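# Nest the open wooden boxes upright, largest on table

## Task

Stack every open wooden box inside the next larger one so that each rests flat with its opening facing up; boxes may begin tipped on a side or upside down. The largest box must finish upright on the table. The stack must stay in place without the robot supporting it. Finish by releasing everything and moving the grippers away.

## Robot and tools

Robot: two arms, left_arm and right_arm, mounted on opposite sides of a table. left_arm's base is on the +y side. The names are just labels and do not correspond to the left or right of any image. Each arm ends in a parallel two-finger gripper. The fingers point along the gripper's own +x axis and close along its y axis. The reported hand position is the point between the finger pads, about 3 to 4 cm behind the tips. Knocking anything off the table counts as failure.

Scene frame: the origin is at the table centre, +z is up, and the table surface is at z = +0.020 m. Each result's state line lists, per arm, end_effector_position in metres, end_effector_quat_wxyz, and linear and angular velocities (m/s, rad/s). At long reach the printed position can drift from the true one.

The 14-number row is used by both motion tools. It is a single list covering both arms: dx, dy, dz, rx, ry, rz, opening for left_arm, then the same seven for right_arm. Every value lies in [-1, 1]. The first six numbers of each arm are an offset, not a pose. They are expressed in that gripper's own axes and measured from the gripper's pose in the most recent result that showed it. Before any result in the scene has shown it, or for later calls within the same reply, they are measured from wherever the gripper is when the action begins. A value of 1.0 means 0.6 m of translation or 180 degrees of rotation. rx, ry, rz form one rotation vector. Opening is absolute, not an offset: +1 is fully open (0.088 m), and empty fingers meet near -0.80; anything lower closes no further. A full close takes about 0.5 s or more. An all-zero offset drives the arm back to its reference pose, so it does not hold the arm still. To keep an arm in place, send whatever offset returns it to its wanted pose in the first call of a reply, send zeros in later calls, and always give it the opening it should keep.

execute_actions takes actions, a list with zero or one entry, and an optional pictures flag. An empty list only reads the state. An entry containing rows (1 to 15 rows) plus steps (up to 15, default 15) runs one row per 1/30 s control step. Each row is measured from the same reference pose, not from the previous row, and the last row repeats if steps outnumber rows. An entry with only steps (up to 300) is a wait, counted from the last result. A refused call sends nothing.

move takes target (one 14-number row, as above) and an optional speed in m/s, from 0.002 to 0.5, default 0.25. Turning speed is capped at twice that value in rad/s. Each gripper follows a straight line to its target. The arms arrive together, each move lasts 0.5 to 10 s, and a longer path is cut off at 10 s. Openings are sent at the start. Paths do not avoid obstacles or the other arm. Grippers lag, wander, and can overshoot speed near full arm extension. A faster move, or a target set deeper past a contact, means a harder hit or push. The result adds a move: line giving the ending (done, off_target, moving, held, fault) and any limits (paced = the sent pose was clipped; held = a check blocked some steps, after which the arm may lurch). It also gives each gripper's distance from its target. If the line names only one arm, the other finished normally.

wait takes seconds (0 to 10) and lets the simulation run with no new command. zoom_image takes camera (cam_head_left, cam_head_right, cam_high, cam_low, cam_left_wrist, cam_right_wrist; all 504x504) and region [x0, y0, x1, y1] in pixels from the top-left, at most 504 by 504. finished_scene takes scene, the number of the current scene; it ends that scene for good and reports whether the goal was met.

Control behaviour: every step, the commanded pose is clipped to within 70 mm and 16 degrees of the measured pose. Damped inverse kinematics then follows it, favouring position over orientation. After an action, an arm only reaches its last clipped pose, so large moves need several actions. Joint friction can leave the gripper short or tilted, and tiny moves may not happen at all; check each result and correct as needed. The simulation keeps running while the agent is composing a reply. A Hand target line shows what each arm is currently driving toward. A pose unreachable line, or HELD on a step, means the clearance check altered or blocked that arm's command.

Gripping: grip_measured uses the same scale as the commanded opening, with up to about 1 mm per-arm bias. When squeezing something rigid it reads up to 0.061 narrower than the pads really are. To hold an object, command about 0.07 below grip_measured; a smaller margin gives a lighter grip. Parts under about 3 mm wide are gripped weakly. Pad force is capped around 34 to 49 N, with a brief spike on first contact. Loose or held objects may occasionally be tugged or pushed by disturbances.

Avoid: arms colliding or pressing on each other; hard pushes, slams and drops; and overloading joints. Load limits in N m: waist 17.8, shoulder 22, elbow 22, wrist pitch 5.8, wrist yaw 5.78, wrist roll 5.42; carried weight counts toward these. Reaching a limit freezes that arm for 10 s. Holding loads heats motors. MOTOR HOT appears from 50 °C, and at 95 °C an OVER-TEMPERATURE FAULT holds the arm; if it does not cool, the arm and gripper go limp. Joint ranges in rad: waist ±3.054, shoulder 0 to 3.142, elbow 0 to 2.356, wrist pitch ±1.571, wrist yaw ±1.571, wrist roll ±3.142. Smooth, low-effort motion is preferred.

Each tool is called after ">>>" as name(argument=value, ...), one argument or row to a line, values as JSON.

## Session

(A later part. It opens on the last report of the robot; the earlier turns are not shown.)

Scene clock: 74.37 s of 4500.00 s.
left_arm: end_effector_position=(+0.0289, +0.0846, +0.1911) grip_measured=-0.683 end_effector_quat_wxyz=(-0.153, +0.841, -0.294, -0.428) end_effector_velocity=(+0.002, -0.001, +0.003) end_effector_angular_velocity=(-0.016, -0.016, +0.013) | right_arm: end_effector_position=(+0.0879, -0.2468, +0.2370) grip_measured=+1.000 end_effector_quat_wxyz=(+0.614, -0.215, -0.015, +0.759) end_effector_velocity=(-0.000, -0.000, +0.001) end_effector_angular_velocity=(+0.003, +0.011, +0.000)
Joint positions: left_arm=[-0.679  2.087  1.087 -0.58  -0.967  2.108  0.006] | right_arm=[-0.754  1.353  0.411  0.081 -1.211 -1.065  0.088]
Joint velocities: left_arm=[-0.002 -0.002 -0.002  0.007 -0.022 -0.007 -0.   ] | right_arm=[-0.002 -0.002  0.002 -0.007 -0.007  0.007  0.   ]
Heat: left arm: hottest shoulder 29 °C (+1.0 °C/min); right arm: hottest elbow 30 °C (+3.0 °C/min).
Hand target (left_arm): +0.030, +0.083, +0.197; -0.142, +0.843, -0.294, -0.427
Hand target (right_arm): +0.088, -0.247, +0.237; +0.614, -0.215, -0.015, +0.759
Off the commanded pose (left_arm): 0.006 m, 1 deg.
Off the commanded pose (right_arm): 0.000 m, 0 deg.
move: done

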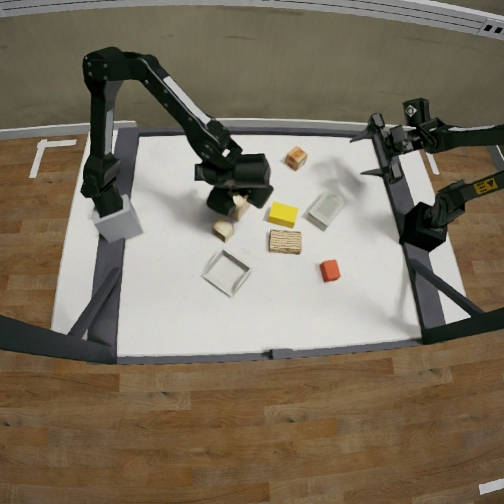

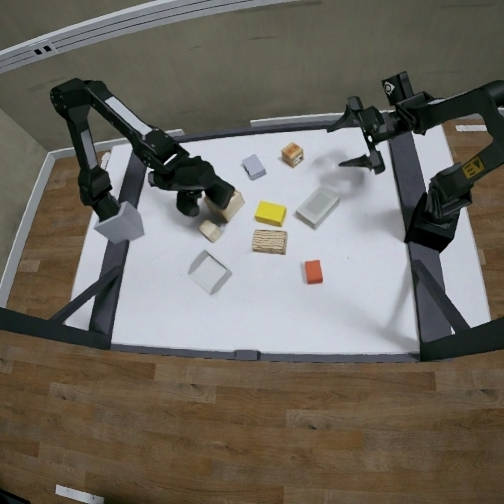

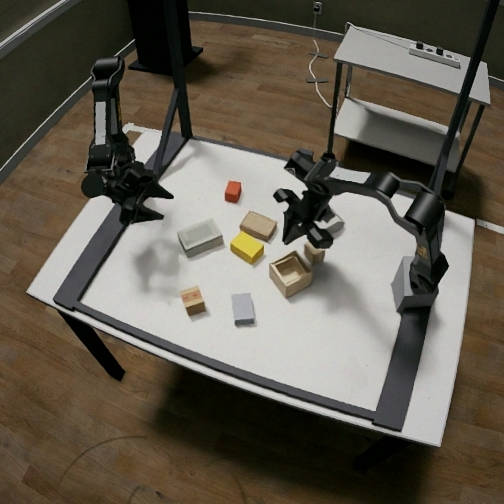

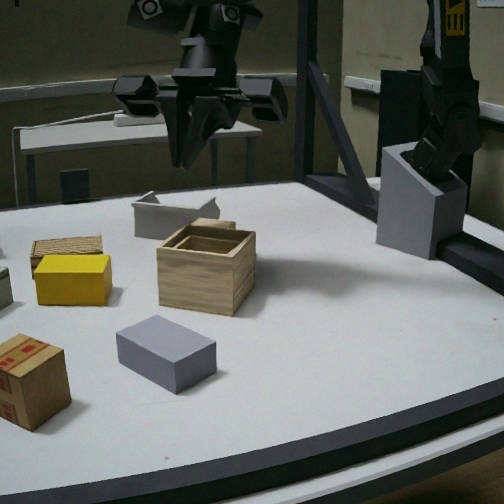

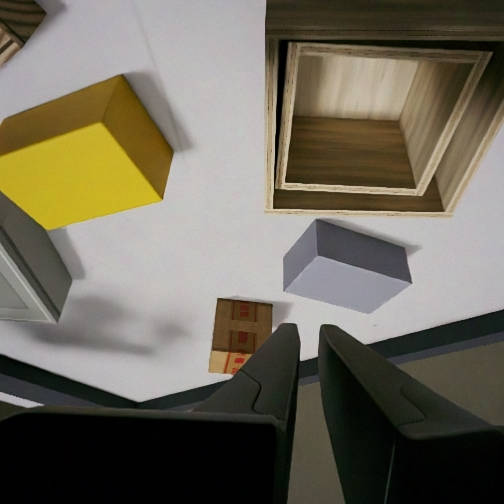

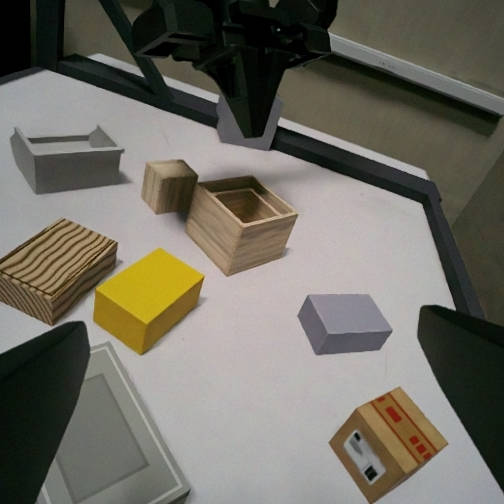

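>>> move(
  target=[-0.106,-0.033,0.267,-0.95,0,0,-0.35,0,0,0,0,0,0,1],
  speed=0.5,
)

Scene clock: 90.10 s of 4500.00 s.
left_arm: end_effector_position=(-0.0872, +0.2011, +0.1525) grip_measured=-0.353 end_effector_quat_wxyz=(+0.828, +0.212, +0.400, -0.330) end_effector_velocity=(+0.000, +0.002, -0.000) end_effector_angular_velocity=(-0.001, +0.007, +0.015) | right_arm: end_effector_position=(+0.0879, -0.2468, +0.2370) grip_measured=+1.000 end_effector_quat_wxyz=(+0.614, -0.215, -0.015, +0.759) end_effector_velocity=(-0.002, -0.001, +0.002) end_effector_angular_velocity=(+0.011, +0.021, +0.005)
Joint positions: left_arm=[-1.165  2.26   0.923 -0.825 -0.824 -1.619  0.022] | right_arm=[-0.754  1.353  0.411  0.081 -1.211 -1.065  0.088]
Joint velocities: left_arm=[-0.002 -0.002 -0.002 -0.007  0.007 -0.022 -0.   ] | right_arm=[-0.007 -0.002 -0.002 -0.007 -0.022  0.007  0.   ]
Heat: left arm: hottest shoulder 30 °C (+1.0 °C/min); right arm: hottest elbow 30 °C (+1.0 °C/min).
Hand target (left_arm): -0.088, +0.202, +0.150; +0.828, +0.216, +0.400, -0.328
Hand target (right_arm): +0.088, -0.247, +0.237; +0.614, -0.215, -0.015, +0.759
Off the commanded pose (left_arm): 0.006 m, 1 deg.
Off the commanded pose (right_arm): 0.000 m, 0 deg.
After step 90, 9.20 s passed at rest.
move: done

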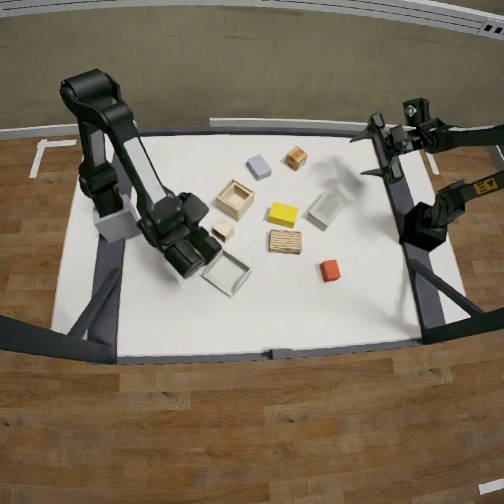

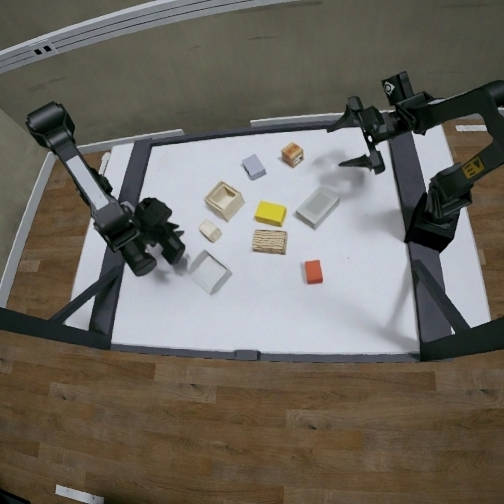

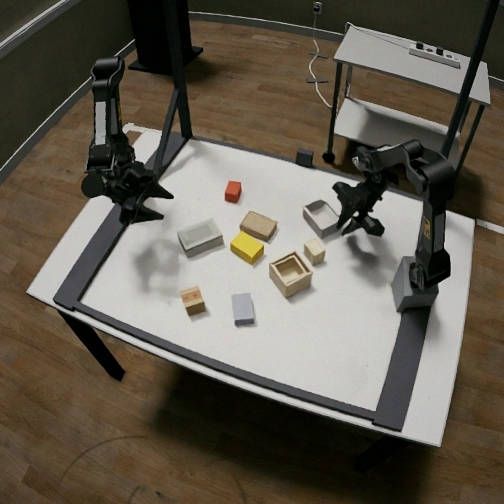

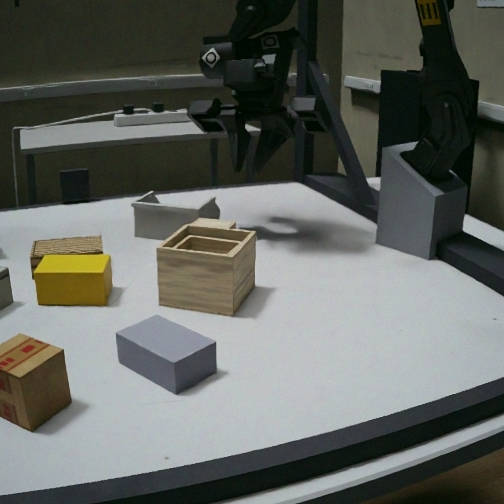

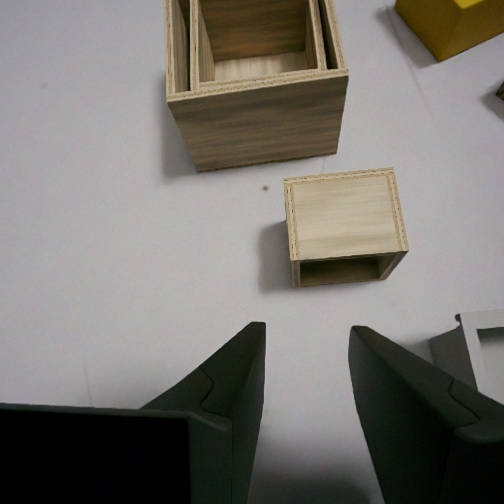

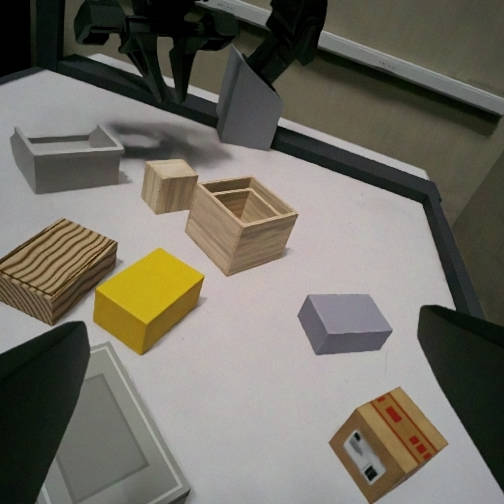

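>>> move(
  target=[0.105,-0.005,-0.06,-0.04,-0.102,0,-0.35,0,0,0,0,0,0,1],
  speed=0.12,
)

Scene clock: 98.07 s of 4500.00 s.
left_arm: end_effector_position=(-0.0804, +0.1963, +0.0838) grip_measured=-0.353 end_effector_quat_wxyz=(+0.892, +0.104, +0.287, -0.333) end_effector_velocity=(+0.002, +0.002, -0.001) end_effector_angular_velocity=(+0.000, -0.014, -0.003) | right_arm: end_effector_position=(+0.0879, -0.2468, +0.2370) grip_measured=+1.000 end_effector_quat_wxyz=(+0.614, -0.215, -0.015, +0.759) end_effector_velocity=(-0.000, -0.000, +0.000) end_effector_angular_velocity=(+0.003, +0.002, +0.004)
Joint positions: left_arm=[-1.187  2.61   0.851 -0.516 -1.12  -1.856  0.022] | right_arm=[-0.754  1.353  0.411  0.081 -1.211 -1.065  0.088]
Joint velocities: left_arm=[-0.002  0.007 -0.002 -0.007 -0.007 -0.007 -0.   ] | right_arm=[-0.002  0.002  0.002 -0.007 -0.007 -0.007  0.   ]
Heat: left arm: hottest shoulder 30 °C (+2.0 °C/min); right arm: hottest elbow 30 °C (+1.0 °C/min).
Hand target (left_arm): -0.080, +0.197, +0.081; +0.893, +0.105, +0.283, -0.334
Hand target (right_arm): +0.088, -0.247, +0.237; +0.614, -0.215, -0.015, +0.759
Off the commanded pose (left_arm): 0.004 m, 0 deg.
Off the commanded pose (right_arm): 0.000 m, 0 deg.
After step 90, 3.20 s passed at rest.
move: done

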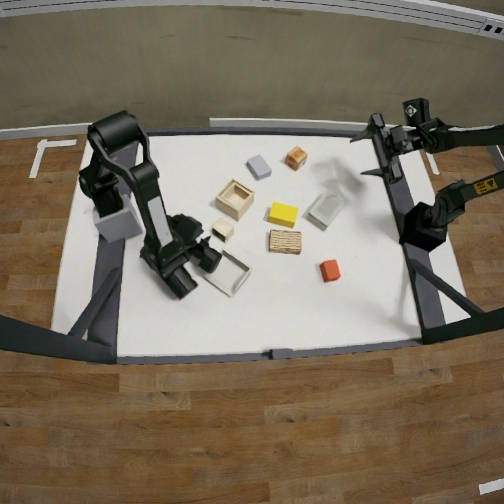

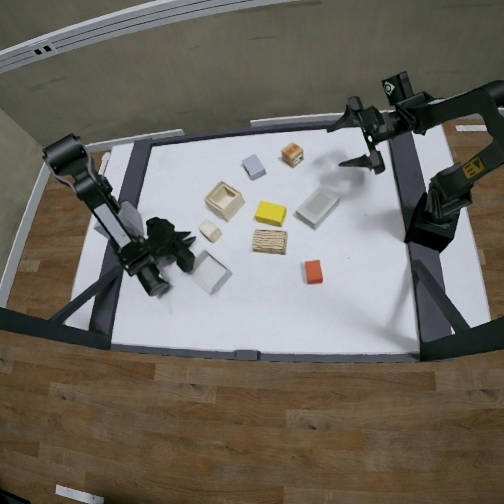

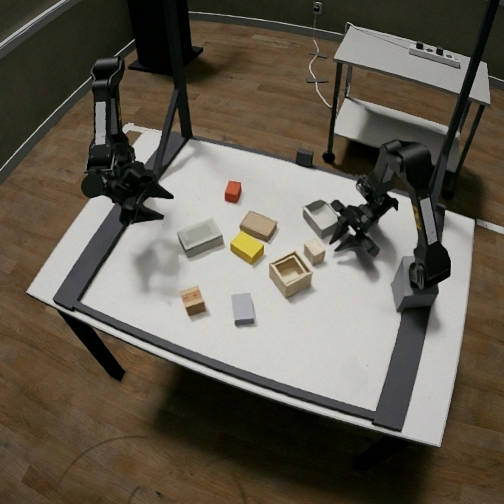

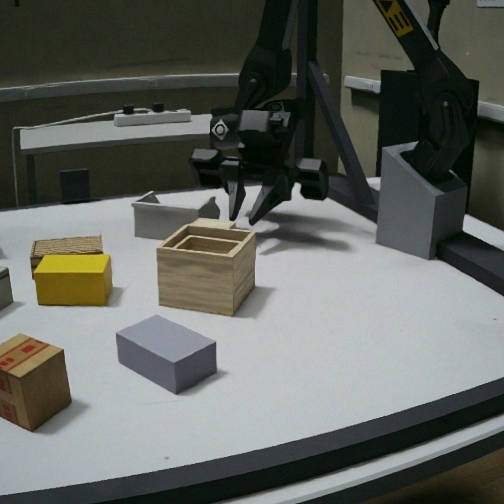

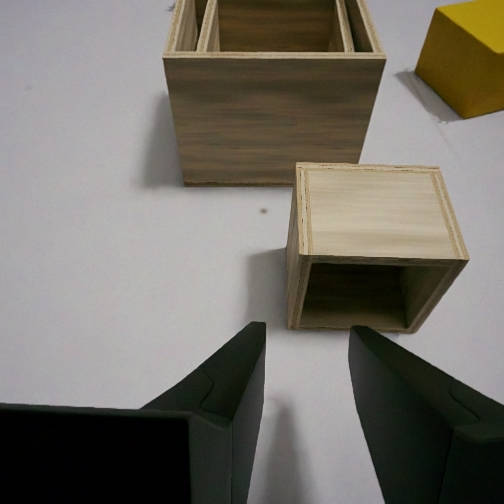

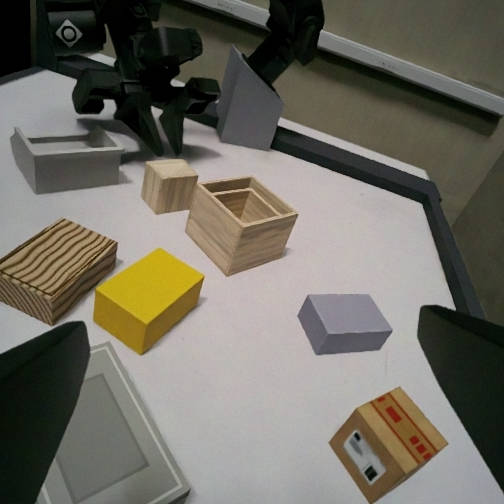

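>>> move(
  target=[0.077,0,0.005,0,0,0,-0.35,0,0,0,0,0,0,1],
  speed=0.04,
)

>>> move(
  target=[0,0,0,0,0,0,-0.85,0,0,0,0,0,0,1],
)

>>> move(
  target=[-0.1,0,0.145,0,0,0,-0.85,0,0,0,0,0,0,1],
  speed=0.12,
)

Scene clock: 101.90 s of 4500.00 s.
left_arm: end_effector_position=(-0.0534, +0.1702, +0.0593) grip_measured=-0.353 end_effector_quat_wxyz=(+0.891, +0.101, +0.291, -0.332) end_effector_velocity=(-0.003, -0.002, -0.002) end_effector_angular_velocity=(-0.012, +0.014, -0.017) | right_arm: end_effector_position=(+0.0879, -0.2468, +0.2370) grip_measured=+1.000 end_effector_quat_wxyz=(+0.614, -0.215, -0.015, +0.759) end_effector_velocity=(-0.003, -0.000, +0.001) end_effector_angular_velocity=(+0.005, -0.002, +0.010)
Joint positions: left_arm=[-0.988  2.611  0.73   0.02  -1.21  -1.414  0.022] | right_arm=[-0.754  1.353  0.411  0.081 -1.211 -1.065  0.088]
Joint velocities: left_arm=[-0.002  0.002 -0.017  0.081  0.007  0.051 -0.   ] | right_arm=[ 0.002 -0.007 -0.002 -0.007 -0.007 -0.007  0.   ]
Heat: left arm: hottest shoulder 30 °C (+1.0 °C/min); right arm: hottest elbow 30 °C (+1.0 °C/min).
Hand target (left_arm): -0.051, +0.172, +0.059; +0.892, +0.105, +0.288, -0.332
Hand target (right_arm): +0.088, -0.247, +0.237; +0.614, -0.215, -0.015, +0.759
Off the commanded pose (left_arm): 0.003 m, 1 deg.
Off the commanded pose (right_arm): 0.000 m, 0 deg.
move: done

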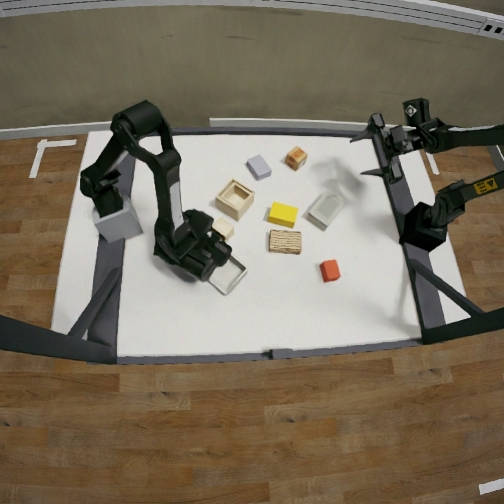

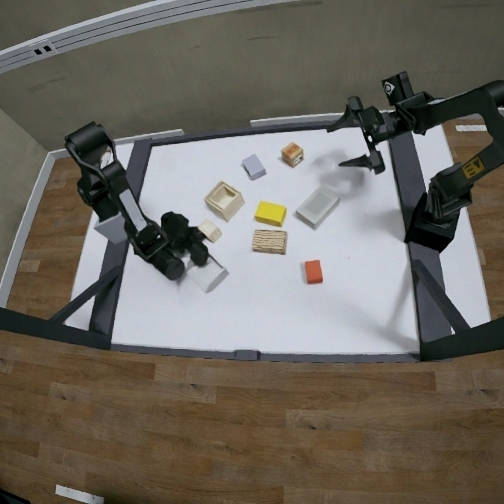

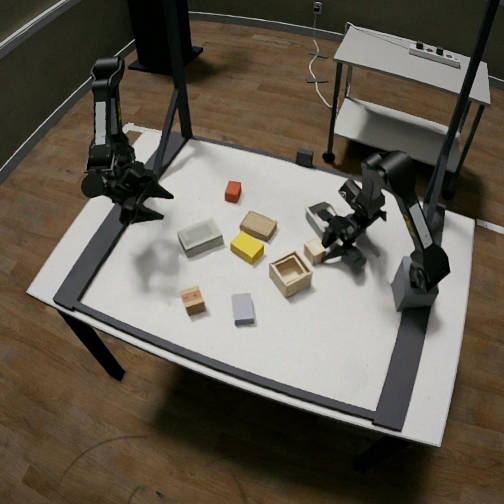

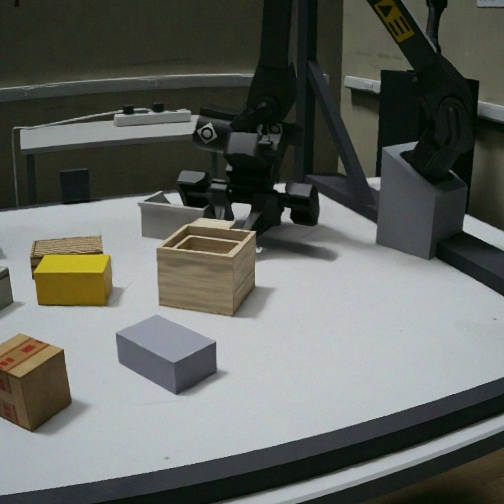

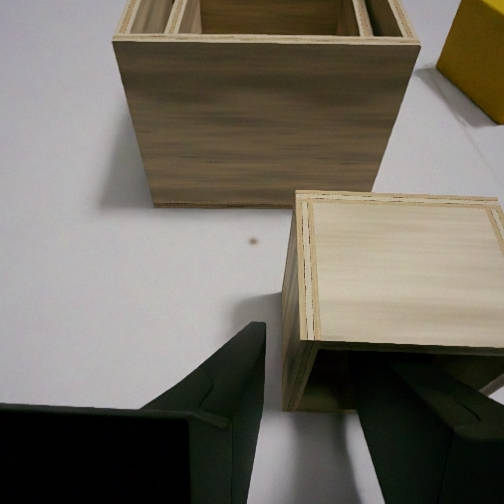

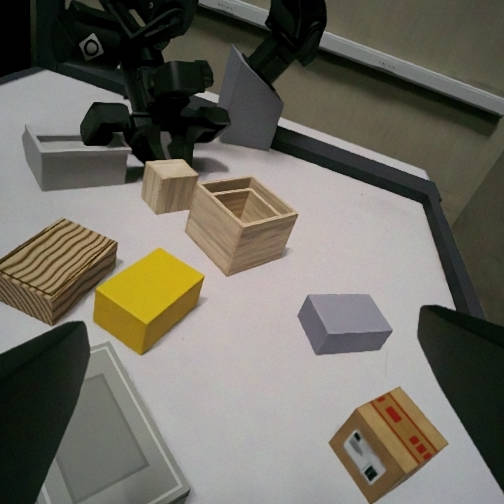

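Scene clock: 102.40 s of 4500.00 s.
left_arm: end_effector_position=(-0.0534, +0.1701, +0.0594) grip_measured=-0.774 end_effector_quat_wxyz=(+0.891, +0.101, +0.291, -0.332) end_effector_velocity=(+0.001, +0.001, +0.001) end_effector_angular_velocity=(-0.004, -0.007, +0.001) | right_arm: end_effector_position=(+0.0879, -0.2468, +0.2370) grip_measured=+1.000 end_effector_quat_wxyz=(+0.614, -0.215, -0.015, +0.759) end_effector_velocity=(-0.000, -0.000, +0.001) end_effector_angular_velocity=(+0.005, -0.002, +0.005)
Joint positions: left_arm=[-0.988  2.611  0.73   0.021 -1.211 -1.414  0.001] | right_arm=[-0.754  1.353  0.411  0.081 -1.211 -1.065  0.088]
Joint velocities: left_arm=[-0.002 -0.002 -0.002 -0.007 -0.007 -0.007  0.   ] | right_arm=[-0.002 -0.002  0.002 -0.007 -0.007 -0.007  0.   ]
Heat: left arm: hottest shoulder 30 °C (+1.0 °C/min); right arm: hottest elbow 30 °C (+1.0 °C/min).
Hand target (left_arm): -0.053, +0.170, +0.059; +0.891, +0.101, +0.291, -0.332
Hand target (right_arm): +0.088, -0.247, +0.237; +0.614, -0.215, -0.015, +0.759
Off the commanded pose (left_arm): 0.000 m, 0 deg.
Off the commanded pose (right_arm): 0.000 m, 0 deg.
move: done

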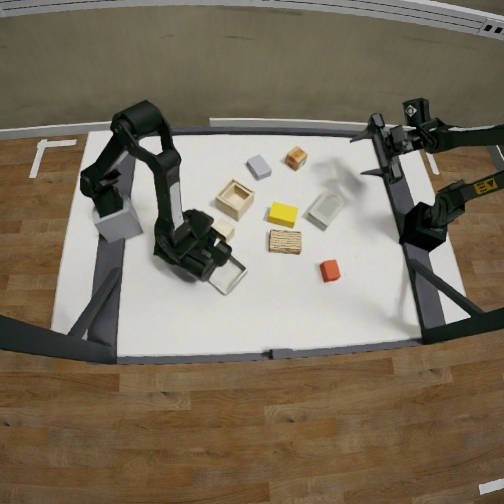

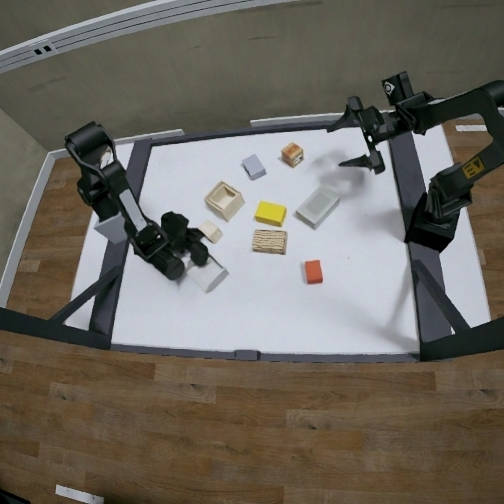

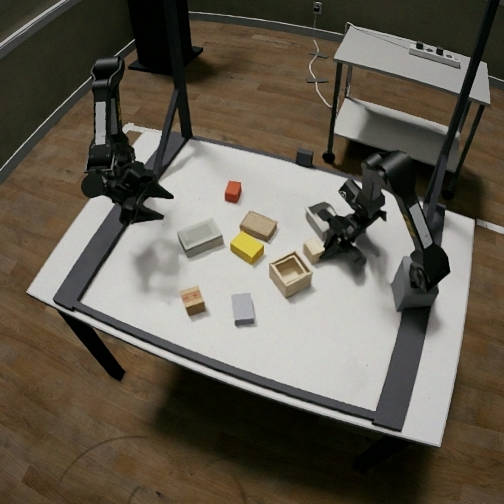

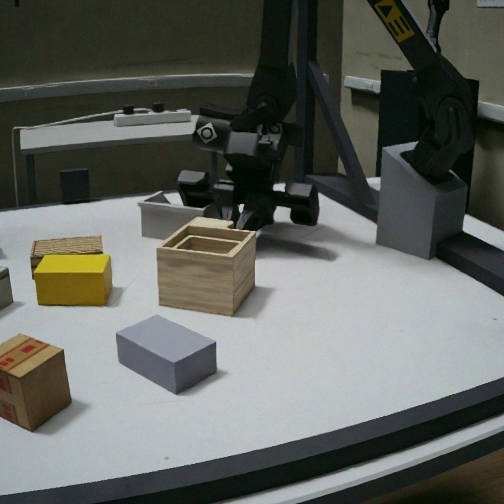

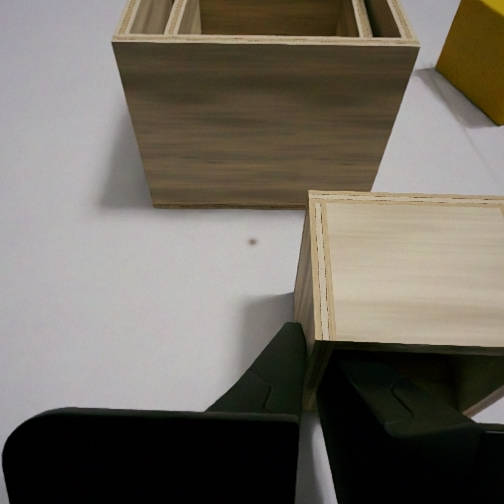

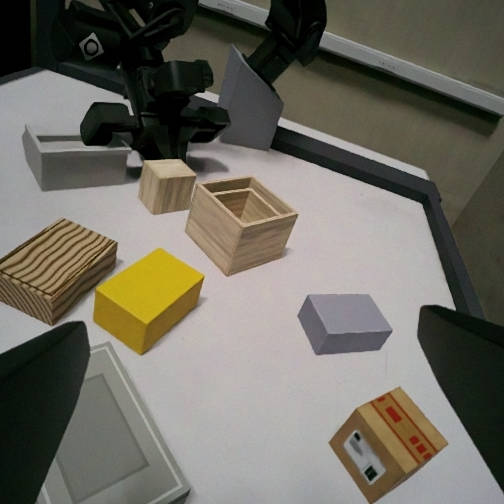

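Scene clock: 103.67 s of 4500.00 s.
left_arm: end_effector_position=(-0.0471, +0.1718, +0.1610) grip_measured=-0.774 end_effector_quat_wxyz=(+0.892, +0.109, +0.286, -0.332) end_effector_velocity=(+0.002, +0.003, +0.002) end_effector_angular_velocity=(+0.020, -0.011, +0.002) | right_arm: end_effector_position=(+0.0879, -0.2468, +0.2370) grip_measured=+1.000 end_effector_quat_wxyz=(+0.614, -0.215, -0.015, +0.759) end_effector_velocity=(-0.003, -0.001, +0.001) end_effector_angular_velocity=(+0.010, +0.021, +0.010)
Joint positions: left_arm=[-1.083  2.275  0.84  -0.662 -1.178 -1.648  0.001] | right_arm=[-0.754  1.353  0.411  0.081 -1.211 -1.065  0.088]
Joint velocities: left_arm=[-0.002 -0.002  0.007 -0.051  0.007 -0.022 -0.   ] | right_arm=[-0.002 -0.002 -0.002 -0.007 -0.022  0.007  0.   ]
Heat: left arm: hottest shoulder 30 °C (+1.0 °C/min); right arm: hottest elbow 30 °C (+1.0 °C/min).
Hand target (left_arm): -0.049, +0.170, +0.165; +0.891, +0.100, +0.291, -0.333
Hand target (right_arm): +0.088, -0.247, +0.237; +0.614, -0.215, -0.015, +0.759
Off the commanded pose (left_arm): 0.006 m, 1 deg.
Off the commanded pose (right_arm): 0.000 m, 0 deg.
move: done

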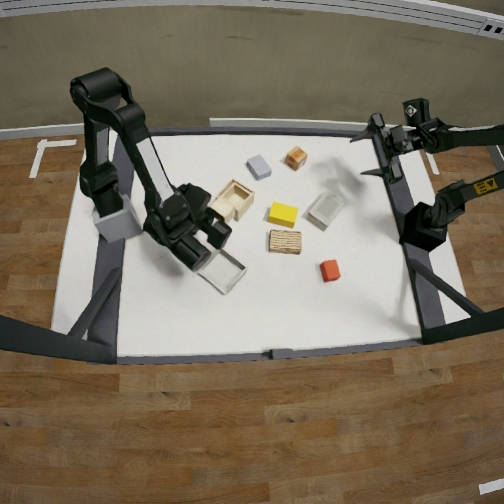

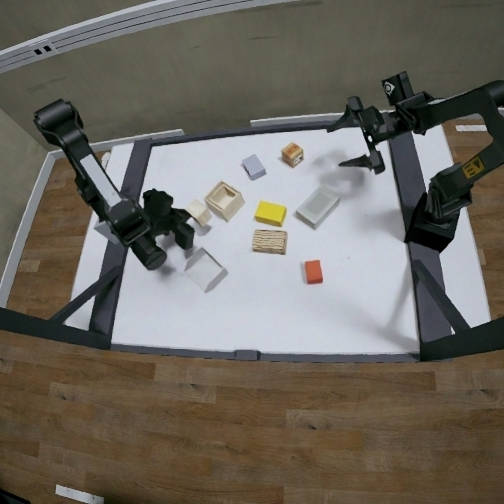

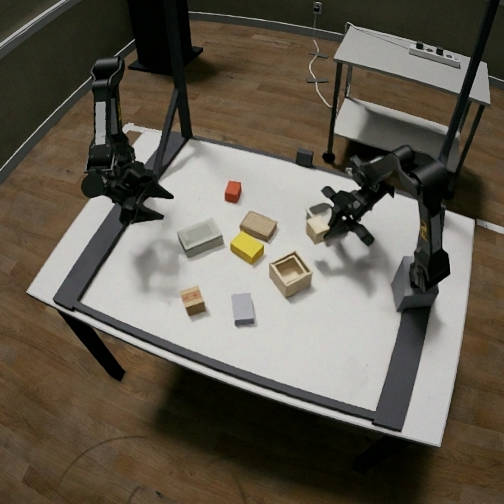

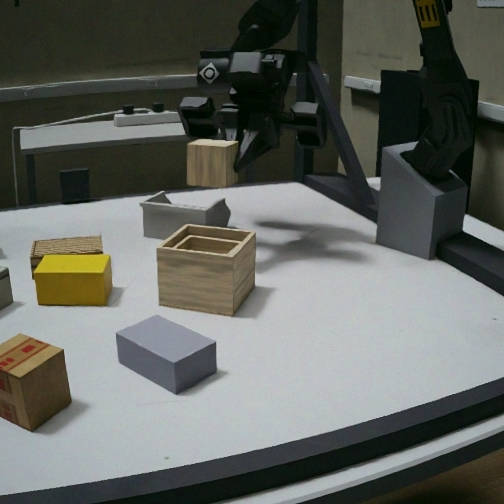

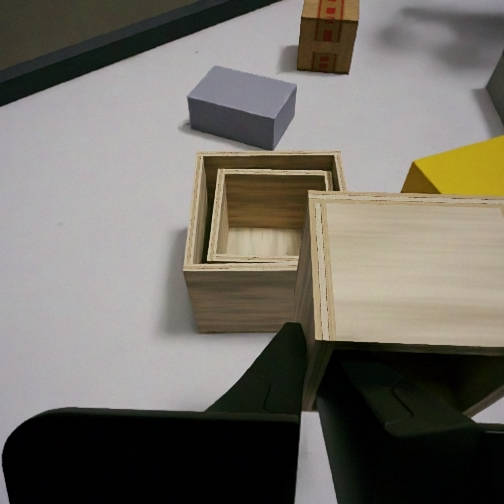

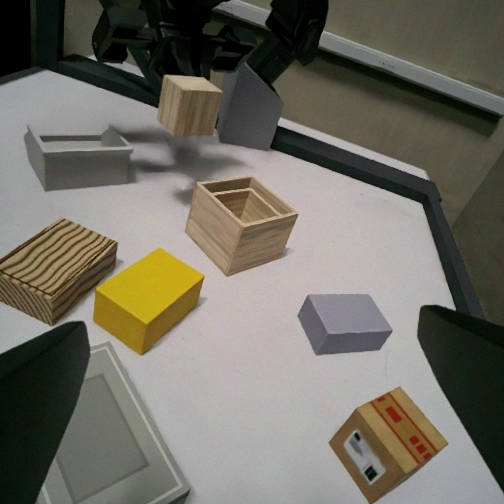

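>>> move(
  target=[0.147,-0.019,0.123,0.975,0.009,-0.157,-0.85,0,0,0,0,0,0,1],
  speed=0.4,
)

Scene clock: 112.13 s of 4500.00 s.
left_arm: end_effector_position=(+0.0312, +0.0912, +0.1691) grip_measured=-0.774 end_effector_quat_wxyz=(-0.142, +0.838, -0.298, -0.435) end_effector_velocity=(+0.005, +0.002, +0.003) end_effector_angular_velocity=(-0.004, -0.034, +0.013) | right_arm: end_effector_position=(+0.0879, -0.2468, +0.2370) grip_measured=+1.000 end_effector_quat_wxyz=(+0.614, -0.215, -0.015, +0.759) end_effector_velocity=(-0.002, -0.002, -0.003) end_effector_angular_velocity=(-0.019, +0.033, -0.012)
Joint positions: left_arm=[-0.649  2.077  0.983 -0.422 -0.949  2.16   0.001] | right_arm=[-0.754  1.353  0.411  0.081 -1.211 -1.065  0.088]
Joint velocities: left_arm=[-0.002 -0.002 -0.002 -0.007 -0.037 -0.007 -0.   ] | right_arm=[-0.002 -0.007 -0.002 -0.037  0.007  0.007  0.   ]
Heat: left arm: hottest shoulder 31 °C (+2.0 °C/min); right arm: hottest elbow 30 °C (+1.0 °C/min).
Hand target (left_arm): +0.031, +0.090, +0.167; -0.148, +0.838, -0.297, -0.433
Hand target (right_arm): +0.088, -0.247, +0.237; +0.614, -0.215, -0.015, +0.759
Off the commanded pose (left_arm): 0.003 m, 1 deg.
Off the commanded pose (right_arm): 0.000 m, 0 deg.
After step 90, 1.07 s passed at rest.
move: done

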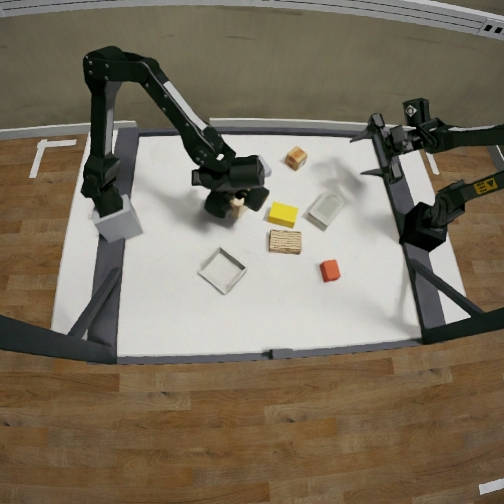

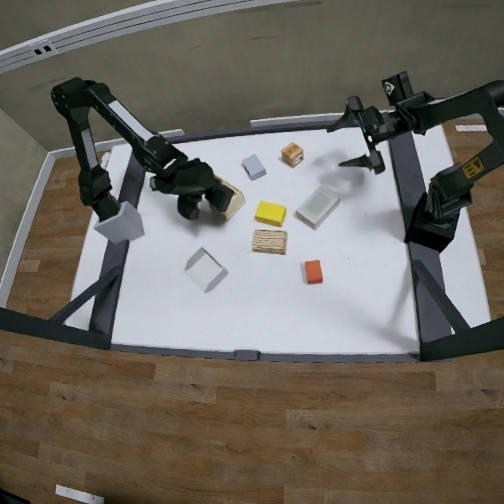

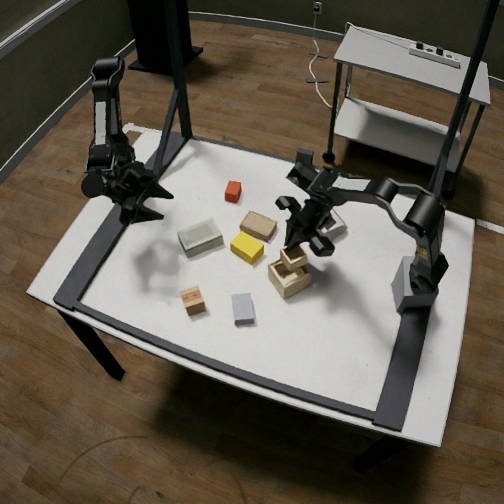

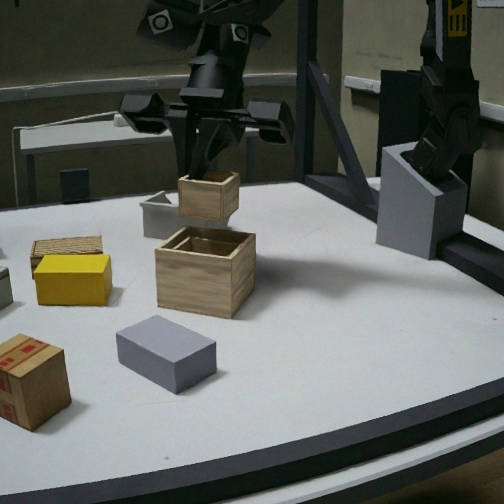

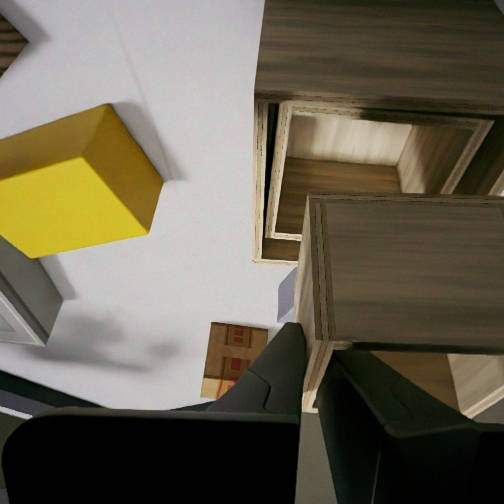

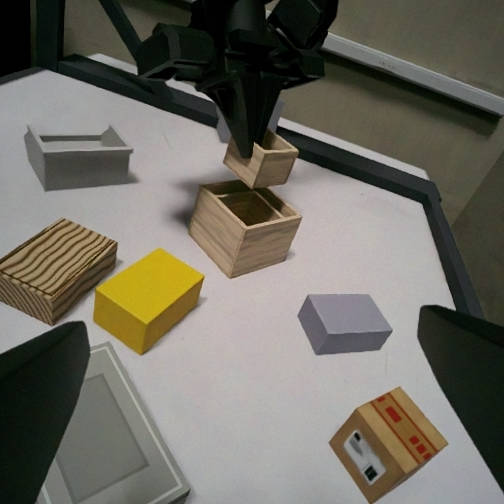

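>>> move(
  target=[0.046,0,0.024,0.014,-0.002,-0.006,-0.85,0,0,0,0,0,0,1],
  speed=0.04,
)

>>> zoom_image(
  camera="cam_right_wrist",
  region=[160, 100, 340, 280],
)

>>> zoom_image(
  camera="cam_high",
  region=[250, 230, 330, 310],
)

Scene clock: 115.93 s of 4500.00 s.
left_arm: end_effector_position=(+0.0344, +0.0849, +0.1446) grip_measured=-0.774 end_effector_quat_wxyz=(-0.154, +0.837, -0.300, -0.432) end_effector_velocity=(+0.001, +0.004, -0.003) end_effector_angular_velocity=(+0.019, -0.013, -0.008) | right_arm: end_effector_position=(+0.0879, -0.2468, +0.2370) grip_measured=+1.000 end_effector_quat_wxyz=(+0.614, -0.215, -0.015, +0.759) end_effector_velocity=(+0.001, -0.002, -0.000) end_effector_angular_velocity=(-0.006, +0.006, -0.015)
Joint positions: left_arm=[-0.605  2.136  0.954 -0.285 -0.949  2.251  0.001] | right_arm=[-0.754  1.353  0.411  0.081 -1.211 -1.065  0.088]
Joint velocities: left_arm=[ 0.002  0.002 -0.007 -0.007 -0.007  0.007 -0.   ] | right_arm=[-0.007 -0.007 -0.002 -0.007  0.007  0.007  0.   ]
Heat: left arm: hottest shoulder 31 °C (+2.0 °C/min); right arm: hottest elbow 30 °C (+1.0 °C/min).
Hand target (left_arm): +0.034, +0.088, +0.138; -0.166, +0.835, -0.299, -0.430
Hand target (right_arm): +0.088, -0.247, +0.237; +0.614, -0.215, -0.015, +0.759
Off the commanded pose (left_arm): 0.007 m, 1 deg.
Off the commanded pose (right_arm): 0.000 m, 0 deg.
move: done

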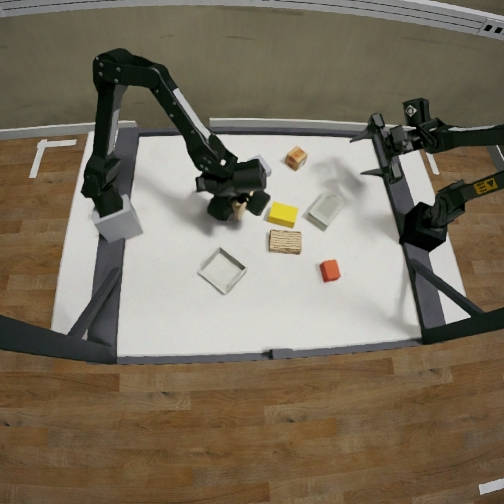

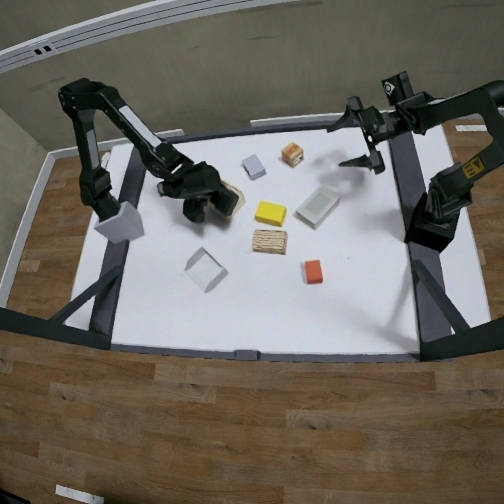

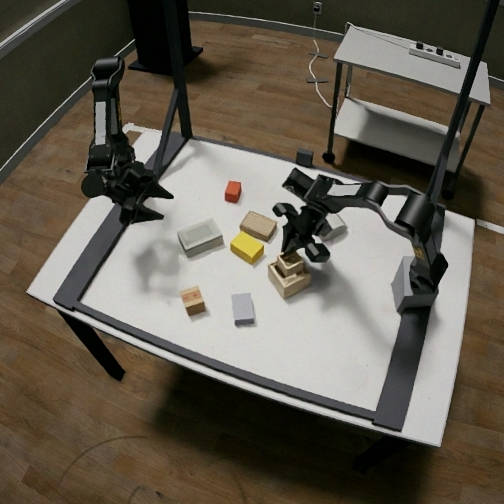

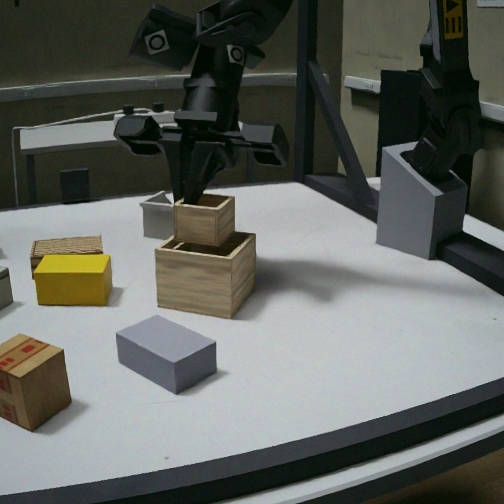

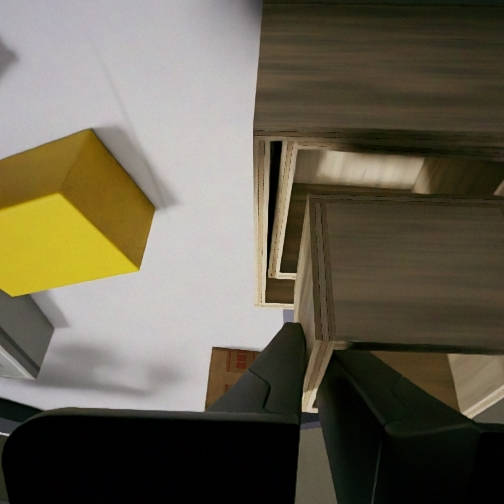

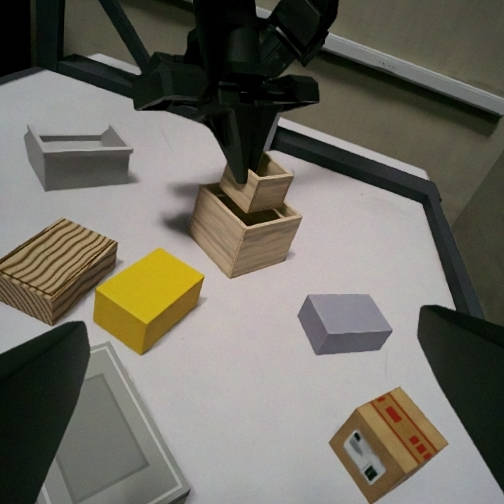

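Region (160, 100, 340, 280) of cam_right_wrist's 504x504 image, scaled by 2.800, with more detail than that image has.

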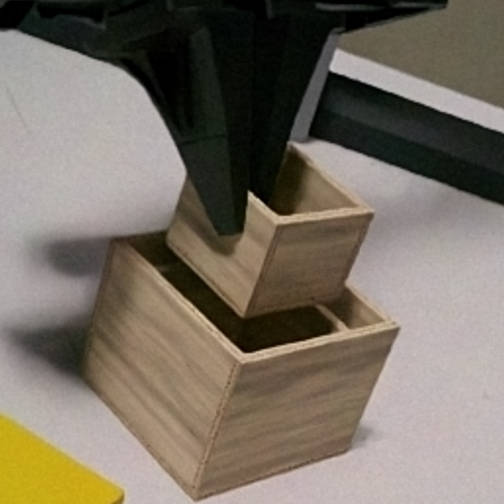

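Region (250, 230, 330, 310) of cam_high's 504x504 image, scaled by 6.300, with more detail than that image has.

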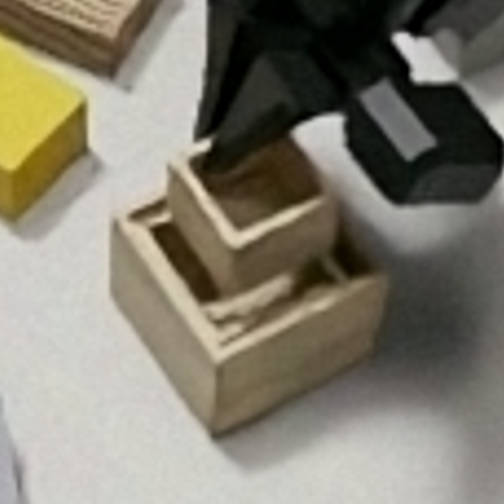

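>>> move(
  target=[0.032,-0.005,0.032,0.017,-0.002,0.005,-0.85,0,0,0,0,0,0,1],
  speed=0.02,
)

>>> zoom_image(
  camera="cam_high",
  region=[250, 230, 330, 310],
)

Scene clock: 119.67 s of 4500.00 s.
left_arm: end_effector_position=(+0.0341, +0.0865, +0.1245) grip_measured=-0.774 end_effector_quat_wxyz=(-0.162, +0.832, -0.317, -0.426) end_effector_velocity=(-0.001, +0.001, -0.000) end_effector_angular_velocity=(+0.002, +0.007, -0.002) | right_arm: end_effector_position=(+0.0879, -0.2468, +0.2370) grip_measured=+1.000 end_effector_quat_wxyz=(+0.614, -0.215, -0.015, +0.759) end_effector_velocity=(-0.001, -0.001, -0.000) end_effector_angular_velocity=(+0.003, +0.002, +0.004)
Joint positions: left_arm=[-0.578  2.162  0.883 -0.117 -0.934  2.357  0.001] | right_arm=[-0.754  1.353  0.411  0.081 -1.211 -1.065  0.088]
Joint velocities: left_arm=[-0.002 -0.002 -0.002 -0.007  0.007 -0.007 -0.   ] | right_arm=[-0.002 -0.002 -0.002 -0.007 -0.007 -0.007  0.   ]
Heat: left arm: hottest shoulder 31 °C (+2.0 °C/min); right arm: hottest elbow 30 °C (+1.0 °C/min).
Hand target (left_arm): +0.032, +0.090, +0.118; -0.174, +0.828, -0.317, -0.428
Hand target (right_arm): +0.088, -0.247, +0.237; +0.614, -0.215, -0.015, +0.759
Off the commanded pose (left_arm): 0.008 m, 1 deg.
Off the commanded pose (right_arm): 0.000 m, 0 deg.
move: done

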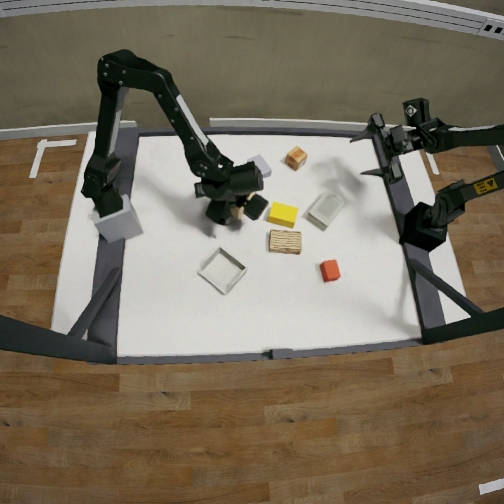

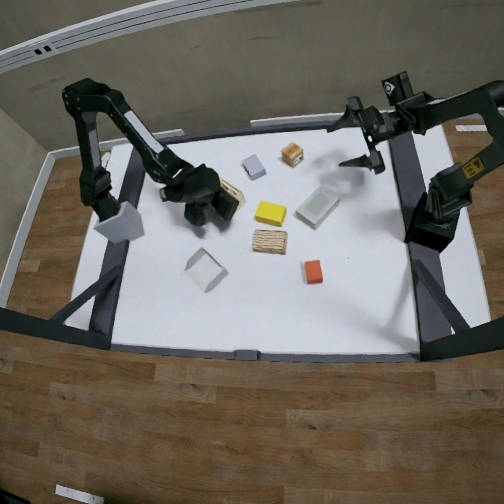

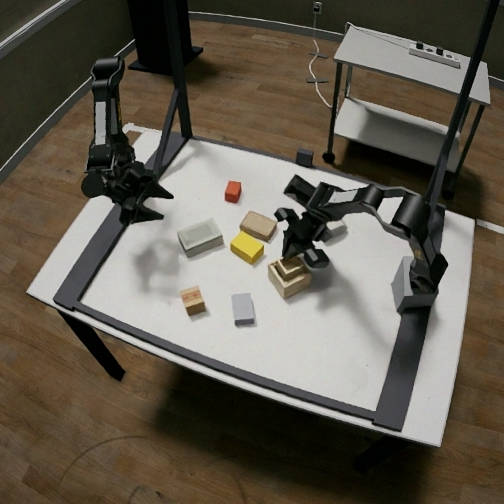

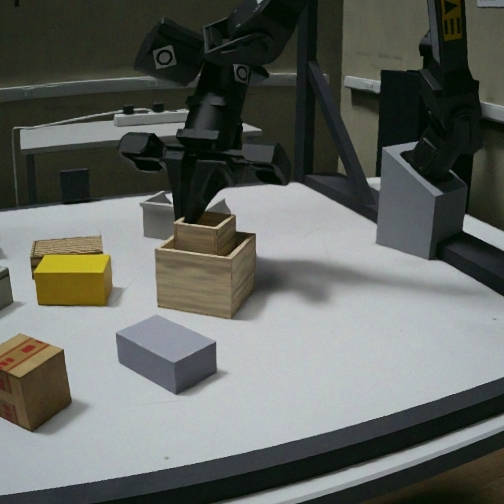

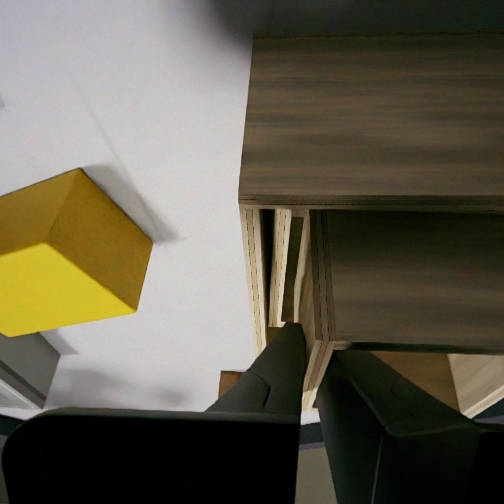

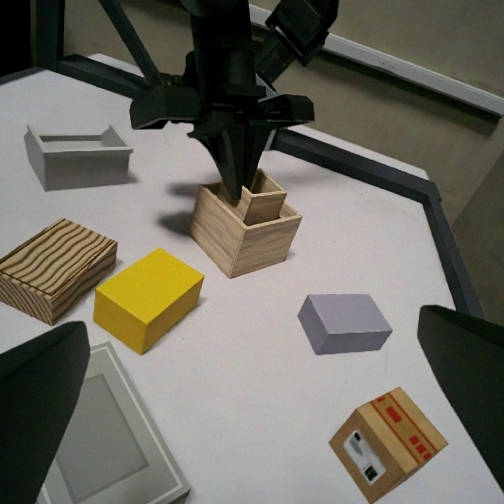

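Region (250, 230, 330, 310) of cam_high's 504x504 image, scaled by 6.300, with more detail than that image has.

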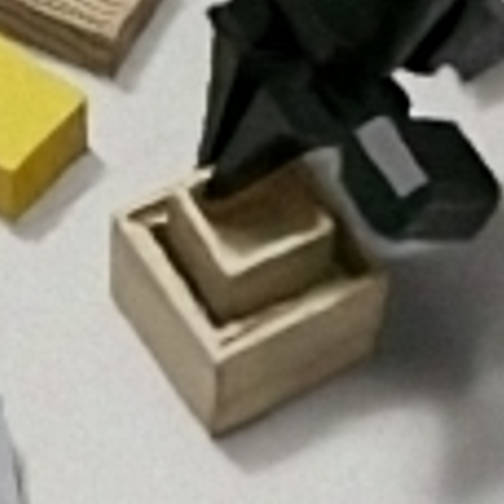

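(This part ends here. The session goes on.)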